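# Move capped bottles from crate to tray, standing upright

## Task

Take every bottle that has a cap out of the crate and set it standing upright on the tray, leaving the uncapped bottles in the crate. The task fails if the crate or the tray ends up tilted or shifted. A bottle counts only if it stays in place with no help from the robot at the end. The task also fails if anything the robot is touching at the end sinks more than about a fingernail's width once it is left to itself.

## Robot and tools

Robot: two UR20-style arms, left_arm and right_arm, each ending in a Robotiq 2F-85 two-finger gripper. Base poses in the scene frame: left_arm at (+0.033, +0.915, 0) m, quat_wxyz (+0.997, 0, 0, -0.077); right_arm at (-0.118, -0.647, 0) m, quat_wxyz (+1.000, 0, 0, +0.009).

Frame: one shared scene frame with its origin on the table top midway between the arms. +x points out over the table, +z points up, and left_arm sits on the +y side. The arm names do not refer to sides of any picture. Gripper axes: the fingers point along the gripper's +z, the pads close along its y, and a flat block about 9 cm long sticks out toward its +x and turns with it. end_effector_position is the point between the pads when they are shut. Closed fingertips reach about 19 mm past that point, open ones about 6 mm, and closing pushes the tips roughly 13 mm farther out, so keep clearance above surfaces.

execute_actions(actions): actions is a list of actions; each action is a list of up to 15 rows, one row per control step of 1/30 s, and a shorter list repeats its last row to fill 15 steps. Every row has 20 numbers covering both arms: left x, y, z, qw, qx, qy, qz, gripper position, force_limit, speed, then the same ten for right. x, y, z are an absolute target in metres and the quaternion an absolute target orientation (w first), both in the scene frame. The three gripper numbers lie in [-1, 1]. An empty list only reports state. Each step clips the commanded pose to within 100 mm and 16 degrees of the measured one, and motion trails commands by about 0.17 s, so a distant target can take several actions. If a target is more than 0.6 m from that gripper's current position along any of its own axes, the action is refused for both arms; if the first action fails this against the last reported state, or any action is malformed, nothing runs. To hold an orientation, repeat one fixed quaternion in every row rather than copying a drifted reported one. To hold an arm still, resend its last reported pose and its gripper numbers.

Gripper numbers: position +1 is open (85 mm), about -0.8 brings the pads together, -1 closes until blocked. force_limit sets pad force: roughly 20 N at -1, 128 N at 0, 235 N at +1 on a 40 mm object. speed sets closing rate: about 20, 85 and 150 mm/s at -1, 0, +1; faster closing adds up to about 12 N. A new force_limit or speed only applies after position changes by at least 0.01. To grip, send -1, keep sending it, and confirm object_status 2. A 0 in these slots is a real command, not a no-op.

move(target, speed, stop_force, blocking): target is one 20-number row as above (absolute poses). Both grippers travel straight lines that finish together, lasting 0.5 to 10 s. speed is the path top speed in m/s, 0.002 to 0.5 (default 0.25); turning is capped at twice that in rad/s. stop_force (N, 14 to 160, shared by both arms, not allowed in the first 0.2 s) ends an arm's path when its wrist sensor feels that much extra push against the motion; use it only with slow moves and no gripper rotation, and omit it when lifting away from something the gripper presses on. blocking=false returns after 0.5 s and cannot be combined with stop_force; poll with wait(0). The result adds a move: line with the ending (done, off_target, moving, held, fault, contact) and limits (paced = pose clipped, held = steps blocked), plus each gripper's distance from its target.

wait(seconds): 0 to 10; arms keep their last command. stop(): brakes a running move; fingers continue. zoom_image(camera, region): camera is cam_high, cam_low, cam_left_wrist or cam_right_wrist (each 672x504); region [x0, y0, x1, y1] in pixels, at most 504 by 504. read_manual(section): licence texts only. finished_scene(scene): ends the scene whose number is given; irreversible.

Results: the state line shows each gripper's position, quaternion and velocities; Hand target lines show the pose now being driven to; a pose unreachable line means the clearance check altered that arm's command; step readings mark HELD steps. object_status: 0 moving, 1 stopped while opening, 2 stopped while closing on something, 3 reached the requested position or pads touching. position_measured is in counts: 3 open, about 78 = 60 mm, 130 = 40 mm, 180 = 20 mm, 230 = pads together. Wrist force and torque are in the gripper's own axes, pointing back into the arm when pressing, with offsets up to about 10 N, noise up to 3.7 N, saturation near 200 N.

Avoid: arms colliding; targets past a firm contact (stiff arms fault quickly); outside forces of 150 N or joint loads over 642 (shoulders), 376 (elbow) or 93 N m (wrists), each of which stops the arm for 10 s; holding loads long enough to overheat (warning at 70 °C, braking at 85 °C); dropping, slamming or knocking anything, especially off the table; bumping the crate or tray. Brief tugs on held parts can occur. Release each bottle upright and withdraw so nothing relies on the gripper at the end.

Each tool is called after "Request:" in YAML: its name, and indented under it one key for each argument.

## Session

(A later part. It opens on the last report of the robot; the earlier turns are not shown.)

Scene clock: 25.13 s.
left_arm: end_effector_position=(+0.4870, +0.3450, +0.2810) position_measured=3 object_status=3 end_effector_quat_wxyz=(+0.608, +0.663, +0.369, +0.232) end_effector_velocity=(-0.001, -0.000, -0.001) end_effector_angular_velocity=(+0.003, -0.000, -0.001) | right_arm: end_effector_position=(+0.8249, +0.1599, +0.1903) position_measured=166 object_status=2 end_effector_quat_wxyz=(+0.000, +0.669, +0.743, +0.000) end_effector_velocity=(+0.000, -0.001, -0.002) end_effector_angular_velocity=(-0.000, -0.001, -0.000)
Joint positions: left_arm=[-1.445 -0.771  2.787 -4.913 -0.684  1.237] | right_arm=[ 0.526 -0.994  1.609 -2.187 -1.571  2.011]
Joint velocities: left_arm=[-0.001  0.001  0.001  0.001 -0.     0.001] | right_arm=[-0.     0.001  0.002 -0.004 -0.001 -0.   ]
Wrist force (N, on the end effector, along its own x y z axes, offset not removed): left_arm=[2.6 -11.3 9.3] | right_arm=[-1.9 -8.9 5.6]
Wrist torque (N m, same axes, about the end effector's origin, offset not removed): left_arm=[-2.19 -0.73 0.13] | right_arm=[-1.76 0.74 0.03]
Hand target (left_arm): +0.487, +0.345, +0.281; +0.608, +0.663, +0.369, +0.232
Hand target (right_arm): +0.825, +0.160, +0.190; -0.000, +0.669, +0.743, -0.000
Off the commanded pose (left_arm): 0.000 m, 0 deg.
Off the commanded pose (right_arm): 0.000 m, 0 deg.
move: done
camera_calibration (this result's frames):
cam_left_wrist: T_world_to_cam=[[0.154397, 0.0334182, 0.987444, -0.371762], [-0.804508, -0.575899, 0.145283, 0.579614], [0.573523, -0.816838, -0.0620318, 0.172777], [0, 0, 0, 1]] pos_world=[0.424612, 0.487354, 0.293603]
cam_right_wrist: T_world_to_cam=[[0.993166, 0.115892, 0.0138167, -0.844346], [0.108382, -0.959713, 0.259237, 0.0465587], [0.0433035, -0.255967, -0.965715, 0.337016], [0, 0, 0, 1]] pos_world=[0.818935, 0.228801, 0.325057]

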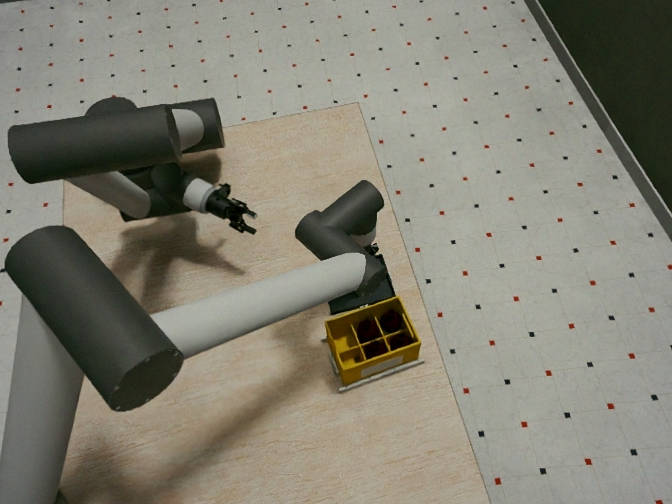

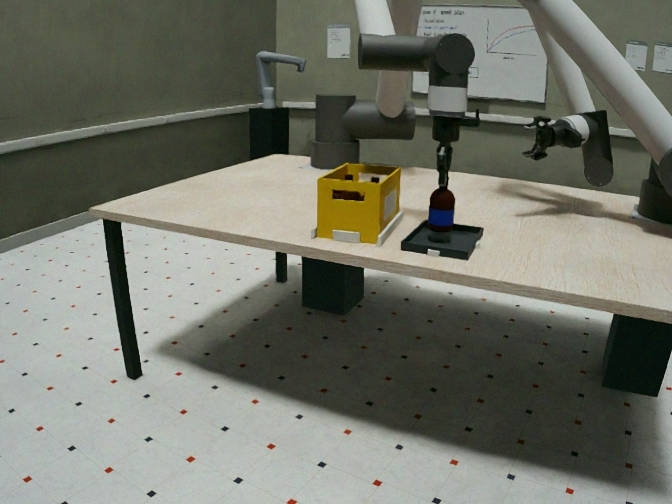

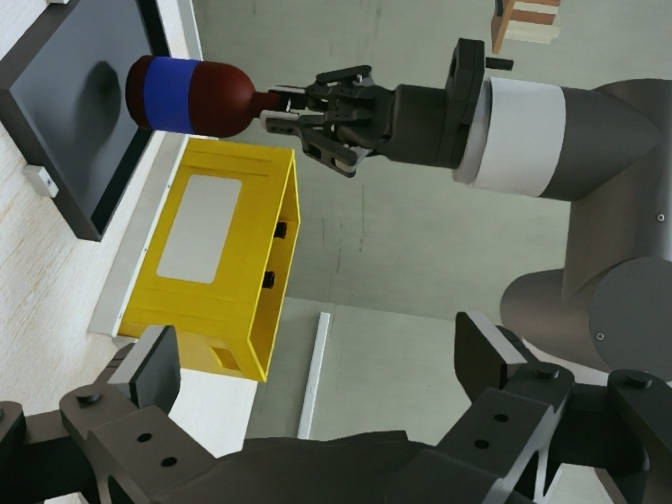

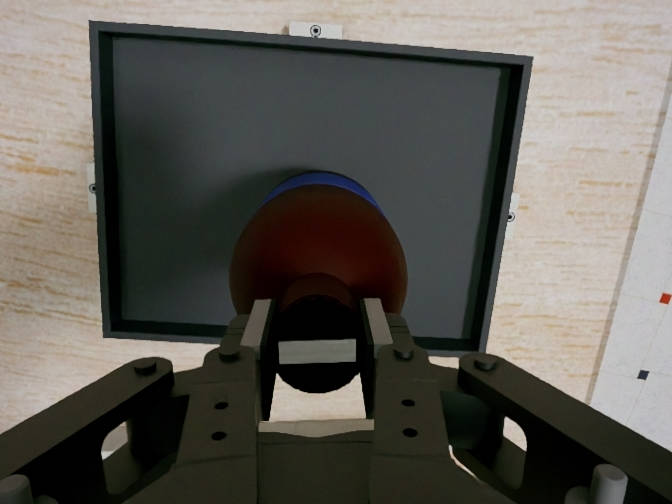

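Request:
move:
  target: [0.487,0.345,0.281,0.608,0.663,0.369,0.232,1,0,0, 0.825,0.16,0.163,0,0.669,0.743,0,-1,-0.4,-0.5]
  speed: 0.05

Request:
move:
  target: [0.487,0.345,0.281,0.608,0.663,0.369,0.232,1,0,0, 0.825,0.16,0.142,0,0.669,0.743,0,-1,-0.4,-0.5]
  speed: 0.006
  stop_force: 14

Scene clock: 27.80 s.
left_arm: end_effector_position=(+0.4870, +0.3450, +0.2810) position_measured=3 object_status=3 end_effector_quat_wxyz=(+0.608, +0.663, +0.369, +0.232) end_effector_velocity=(+0.000, +0.001, -0.000) end_effector_angular_velocity=(-0.000, +0.001, +0.001) | right_arm: end_effector_position=(+0.8250, +0.1600, +0.1633) position_measured=166 object_status=2 end_effector_quat_wxyz=(+0.000, +0.669, +0.743, -0.000) end_effector_velocity=(-0.000, -0.001, -0.005) end_effector_angular_velocity=(-0.001, +0.001, -0.000)
Joint positions: left_arm=[-1.445 -0.771  2.787 -4.913 -0.684  1.237] | right_arm=[ 0.526 -0.975  1.621 -2.217 -1.571  2.011]
Joint velocities: left_arm=[ 0.     0.     0.001  0.001  0.    -0.002] | right_arm=[-0.     0.003  0.002 -0.004 -0.    -0.   ]
Wrist force (N, on the end effector, along its own x y z axes, offset not removed): left_arm=[7.4 -9.3 5.6] | right_arm=[-1.4 -8.4 6.3]
Wrist torque (N m, same axes, about the end effector's origin, offset not removed): left_arm=[-1.80 -1.61 0.12] | right_arm=[-1.59 0.80 -0.02]
Hand target (left_arm): +0.487, +0.345, +0.281; +0.608, +0.663, +0.369, +0.232
Hand target (right_arm): +0.825, +0.160, +0.163; -0.000, +0.669, +0.743, -0.000
Off the commanded pose (left_arm): 0.000 m, 0 deg.
Off the commanded pose (right_arm): 0.000 m, 0 deg.
move: done
camera_calibration (this result's frames):
cam_left_wrist: T_world_to_cam=[[0.154397, 0.0334182, 0.987444, -0.371762], [-0.804508, -0.575899, 0.145283, 0.579614], [0.573523, -0.816838, -0.0620318, 0.172777], [0, 0, 0, 1]] pos_world=[0.424612, 0.487354, 0.293603]
cam_right_wrist: T_world_to_cam=[[0.993167, 0.115882, 0.0138024, -0.844082], [0.108376, -0.959712, 0.259243, 0.0535892], [0.043288, -0.255976, -0.965714, 0.310999], [0, 0, 0, 1]] pos_world=[0.819044, 0.228853, 0.298094]

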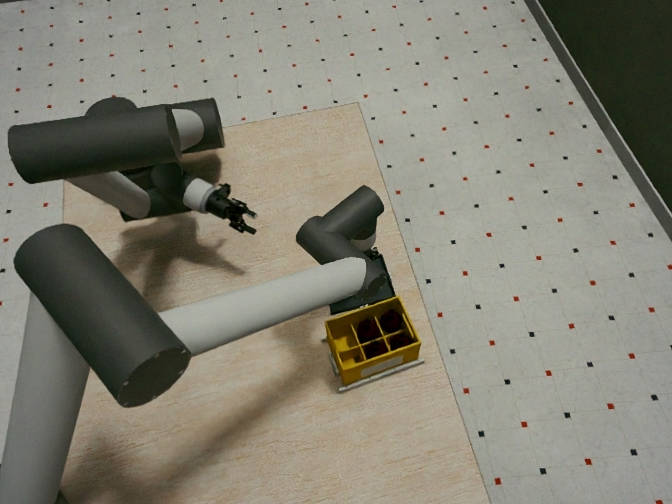

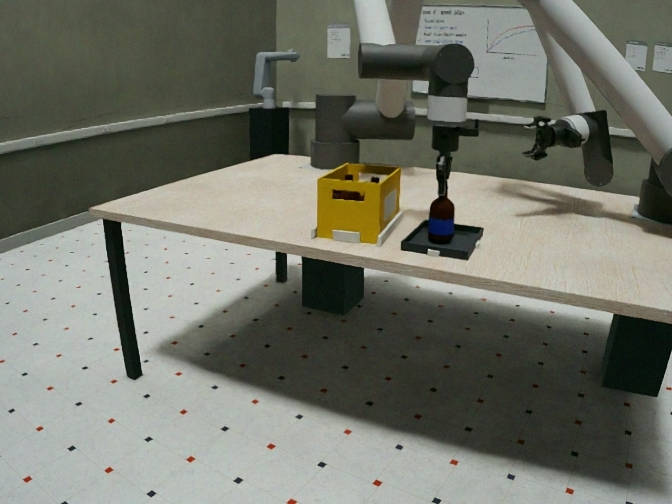

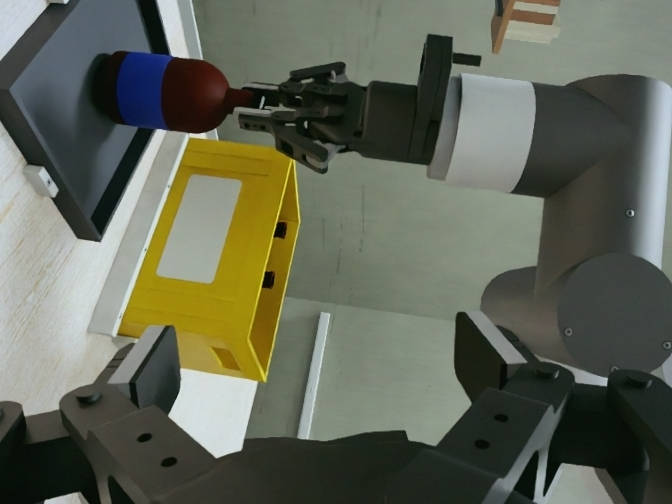

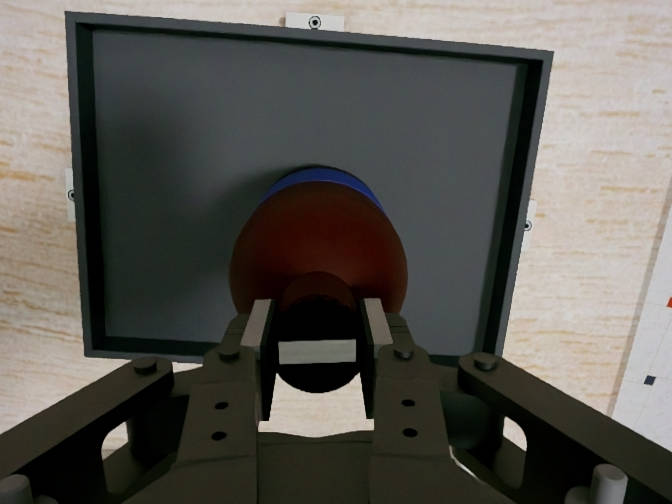

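Scene clock: 29.63 s.
left_arm: end_effector_position=(+0.4870, +0.3450, +0.2810) position_measured=3 object_status=3 end_effector_quat_wxyz=(+0.608, +0.663, +0.369, +0.232) end_effector_velocity=(-0.000, -0.001, +0.000) end_effector_angular_velocity=(-0.002, -0.000, -0.001) | right_arm: end_effector_position=(+0.8251, +0.1601, +0.1548) position_measured=166 object_status=2 end_effector_quat_wxyz=(+0.000, +0.669, +0.743, +0.000) end_effector_velocity=(-0.002, -0.001, +0.001) end_effector_angular_velocity=(-0.001, +0.003, -0.000)
Joint positions: left_arm=[-1.445 -0.771  2.787 -4.913 -0.684  1.237] | right_arm=[ 0.526 -0.969  1.625 -2.227 -1.571  2.011]
Joint velocities: left_arm=[-0.001  0.    -0.001 -0.001  0.     0.   ] | right_arm=[-0.    -0.002  0.001  0.004  0.     0.   ]
Wrist force (N, on the end effector, along its own x y z axes, offset not removed): left_arm=[2.2 -9.8 9.7] | right_arm=[-1.8 -6.8 -27.8]
Wrist torque (N m, same axes, about the end effector's origin, offset not removed): left_arm=[-1.87 -0.71 0.05] | right_arm=[-1.13 0.40 -0.02]
Hand target (left_arm): +0.487, +0.345, +0.281; +0.608, +0.663, +0.369, +0.232
Hand target (right_arm): +0.825, +0.160, +0.155; +0.000, +0.669, +0.743, +0.000
Off the commanded pose (left_arm): 0.000 m, 0 deg.
Off the commanded pose (right_arm): 0.013 m, 0 deg.
move: contact (right_arm)
camera_calibration (this result's frames):
cam_left_wrist: T_world_to_cam=[[0.154397, 0.0334183, 0.987444, -0.371762], [-0.804508, -0.575899, 0.145284, 0.579614], [0.573522, -0.816838, -0.0620317, 0.172777], [0, 0, 0, 1]] pos_world=[0.424612, 0.487353, 0.293603]
cam_right_wrist: T_world_to_cam=[[0.993163, 0.115875, 0.0141598, -0.844154], [0.108285, -0.959766, 0.259084, 0.0559787], [0.0436115, -0.255779, -0.965751, 0.302432], [0, 0, 0, 1]] pos_world=[0.819131, 0.228899, 0.289524]

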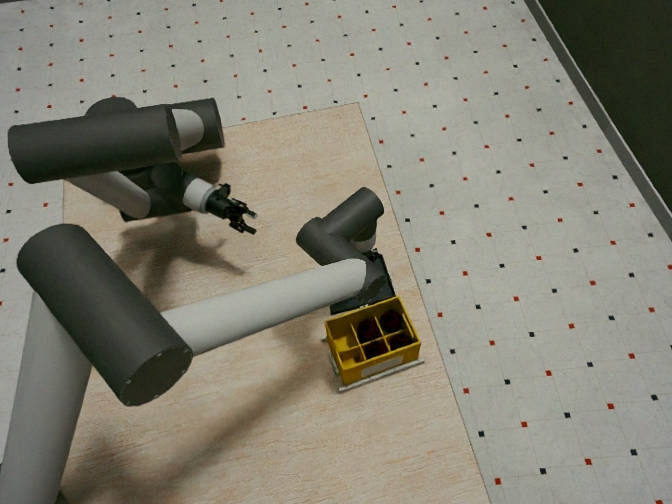

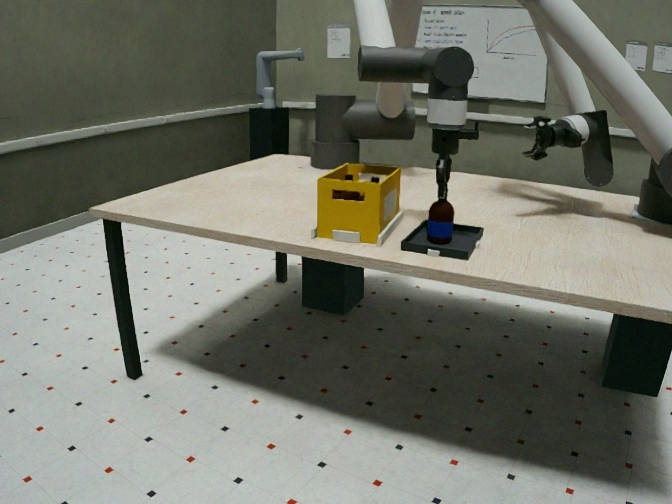

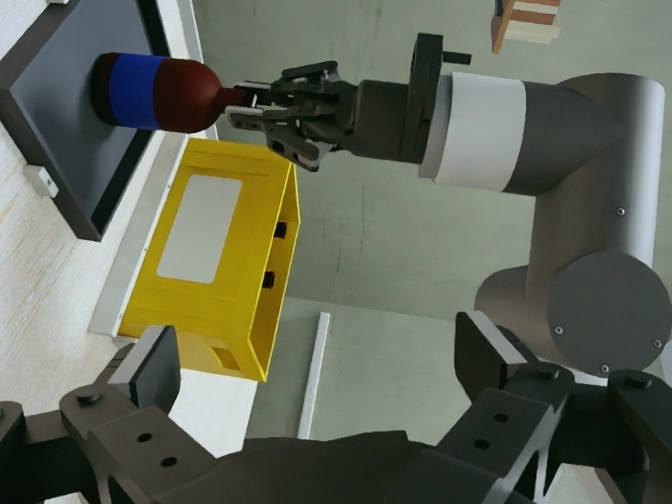

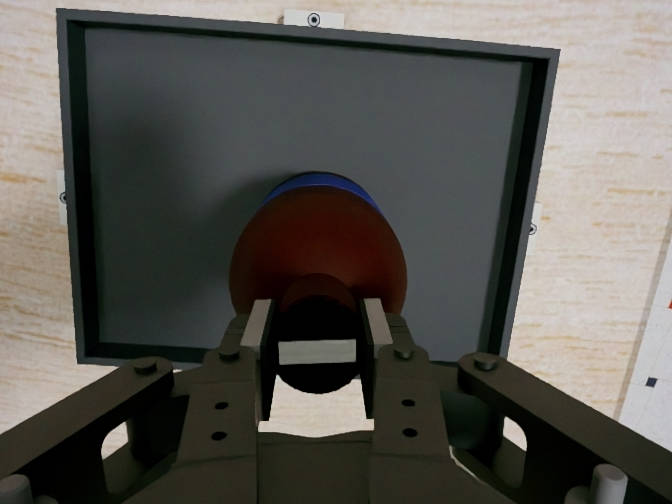

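Request:
move:
  target: [0.487,0.345,0.281,0.608,0.663,0.369,0.232,1,0,0, 0.825,0.16,0.1553,0,0.669,0.743,0,0.2,-0.4,0]

Request:
move:
  target: [0.487,0.345,0.281,0.608,0.663,0.369,0.232,1,0,0, 0.825,0.16,0.23,0,0.669,0.743,0,0.2,-0.4,0]
  speed: 0.2

Scene clock: 31.70 s.
left_arm: end_effector_position=(+0.4870, +0.3450, +0.2810) position_measured=3 object_status=3 end_effector_quat_wxyz=(+0.608, +0.663, +0.369, +0.232) end_effector_velocity=(-0.001, -0.000, -0.000) end_effector_angular_velocity=(+0.001, -0.001, -0.002) | right_arm: end_effector_position=(+0.8250, +0.1600, +0.1552) position_measured=104 object_status=0 end_effector_quat_wxyz=(+0.000, +0.669, +0.743, -0.000) end_effector_velocity=(-0.000, -0.000, -0.000) end_effector_angular_velocity=(-0.000, +0.001, +0.000)
Joint positions: left_arm=[-1.445 -0.771  2.787 -4.913 -0.684  1.237] | right_arm=[ 0.526 -0.969  1.625 -2.226 -1.571  2.011]
Joint velocities: left_arm=[-0.001  0.     0.    -0.     0.     0.001] | right_arm=[-0.     0.    -0.     0.001  0.    -0.   ]
Wrist force (N, on the end effector, along its own x y z axes, offset not removed): left_arm=[7.3 -7.3 6.0] | right_arm=[-3.5 -5.3 -0.4]
Wrist torque (N m, same axes, about the end effector's origin, offset not removed): left_arm=[-1.44 -1.46 0.18] | right_arm=[-1.01 1.06 0.12]
Hand target (left_arm): +0.487, +0.345, +0.281; +0.608, +0.663, +0.369, +0.232
Hand target (right_arm): +0.825, +0.160, +0.155; +0.000, +0.669, +0.743, -0.000
Off the commanded pose (left_arm): 0.000 m, 0 deg.
Off the commanded pose (right_arm): 0.000 m, 0 deg.
move: done
camera_calibration (this result's frames):
cam_left_wrist: T_world_to_cam=[[0.154397, 0.0334182, 0.987444, -0.371762], [-0.804508, -0.575899, 0.145283, 0.579614], [0.573523, -0.816838, -0.0620318, 0.172777], [0, 0, 0, 1]] pos_world=[0.424612, 0.487354, 0.293603]
cam_right_wrist: T_world_to_cam=[[0.993168, 0.115878, 0.0137757, -0.843979], [0.108378, -0.959709, 0.259255, 0.0556852], [0.0432626, -0.25599, -0.965711, 0.303199], [0, 0, 0, 1]] pos_world=[0.819061, 0.228856, 0.289992]

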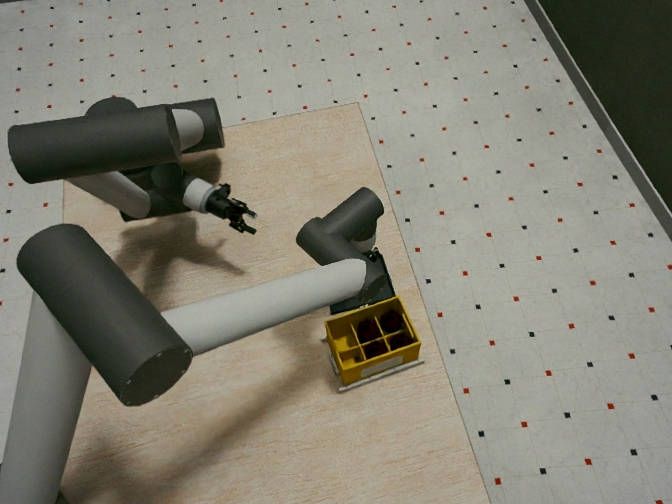

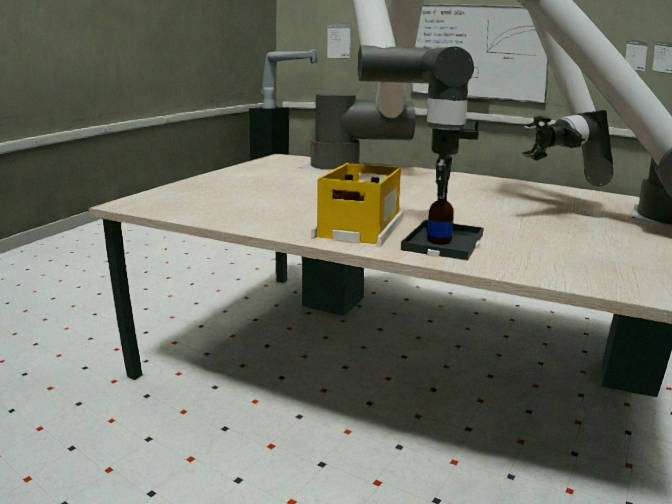

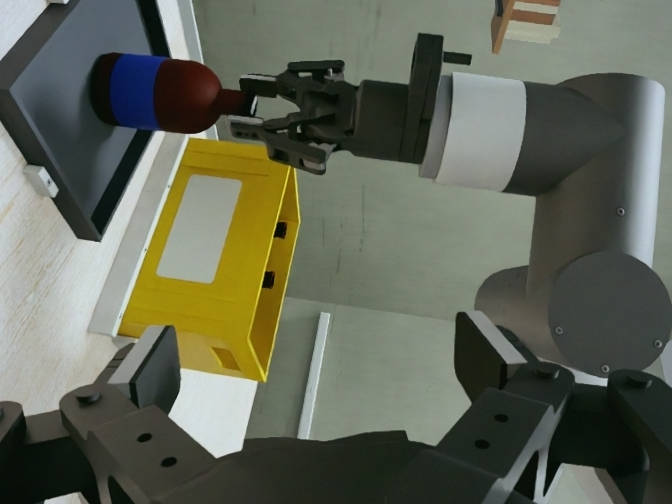

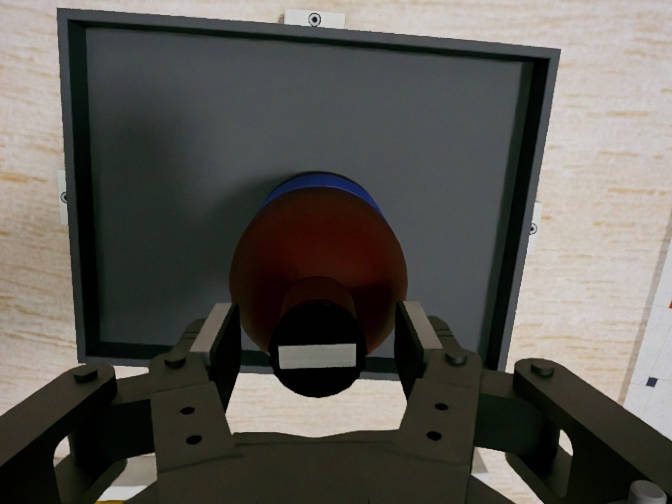

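Scene clock: 32.73 s.
left_arm: end_effector_position=(+0.4870, +0.3450, +0.2810) position_measured=3 object_status=3 end_effector_quat_wxyz=(+0.608, +0.663, +0.369, +0.232) end_effector_velocity=(-0.001, -0.001, +0.000) end_effector_angular_velocity=(-0.002, +0.000, -0.001) | right_arm: end_effector_position=(+0.8251, +0.1600, +0.2296) position_measured=104 object_status=3 end_effector_quat_wxyz=(+0.000, +0.669, +0.743, -0.000) end_effector_velocity=(+0.000, -0.001, +0.001) end_effector_angular_velocity=(-0.001, +0.001, -0.000)
Joint positions: left_arm=[-1.445 -0.771  2.787 -4.913 -0.684  1.237] | right_arm=[ 0.526 -1.019  1.589 -2.141 -1.571  2.011]
Joint velocities: left_arm=[-0.001 -0.    -0.    -0.001  0.001 -0.001] | right_arm=[-0.    -0.    -0.001  0.003 -0.    -0.   ]
Wrist force (N, on the end effector, along its own x y z axes, offset not removed): left_arm=[8.2 -12.6 8.9] | right_arm=[1.6 -2.8 1.2]
Wrist torque (N m, same axes, about the end effector's origin, offset not removed): left_arm=[-2.57 -1.78 0.06] | right_arm=[-0.53 0.23 -0.06]
Hand target (left_arm): +0.487, +0.345, +0.281; +0.608, +0.663, +0.369, +0.232
Hand target (right_arm): +0.825, +0.160, +0.230; +0.000, +0.669, +0.743, +0.000
Off the commanded pose (left_arm): 0.000 m, 0 deg.
Off the commanded pose (right_arm): 0.000 m, 0 deg.
move: done
camera_calibration (this result's frames):
cam_left_wrist: T_world_to_cam=[[0.154397, 0.0334183, 0.987444, -0.371762], [-0.804508, -0.575899, 0.145283, 0.579614], [0.573522, -0.816838, -0.0620317, 0.172777], [0, 0, 0, 1]] pos_world=[0.424612, 0.487353, 0.293603]
cam_right_wrist: T_world_to_cam=[[0.993172, 0.115837, 0.0138095, -0.845069], [0.10833, -0.959718, 0.25924, 0.0364658], [0.0432827, -0.255974, -0.965714, 0.375042], [0, 0, 0, 1]] pos_world=[0.819116, 0.228888, 0.3644]

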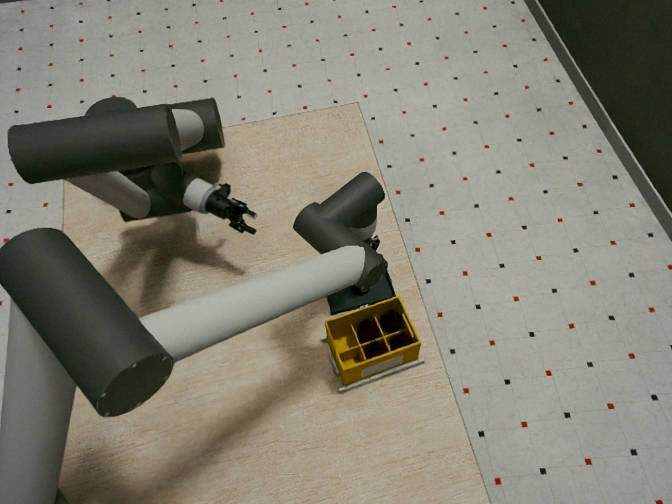

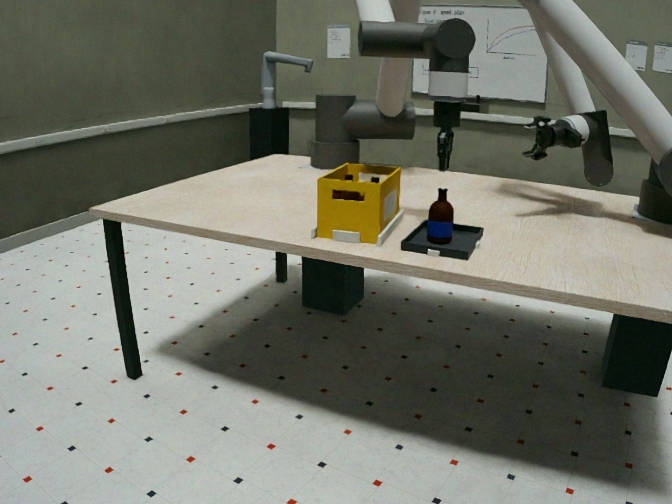

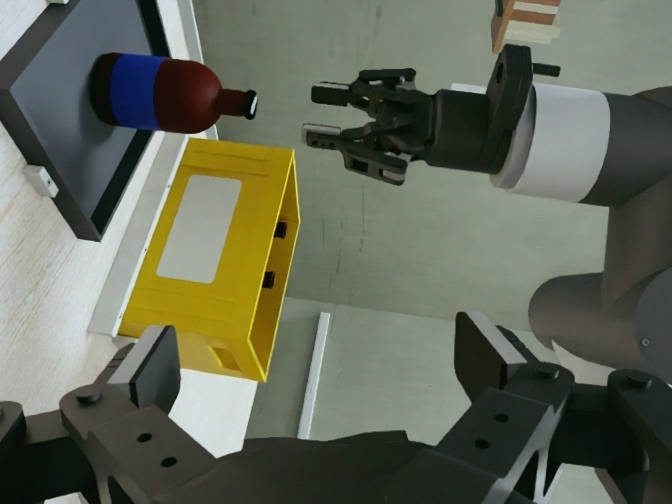

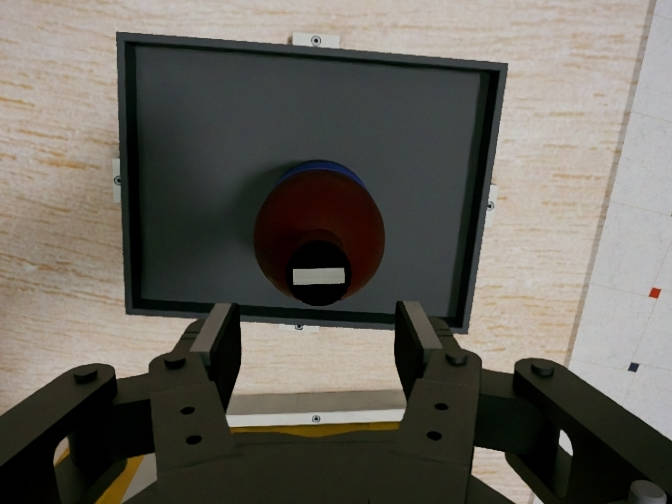

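Request:
finished_scene:
  scene: 2

The scene is finished: the task was done.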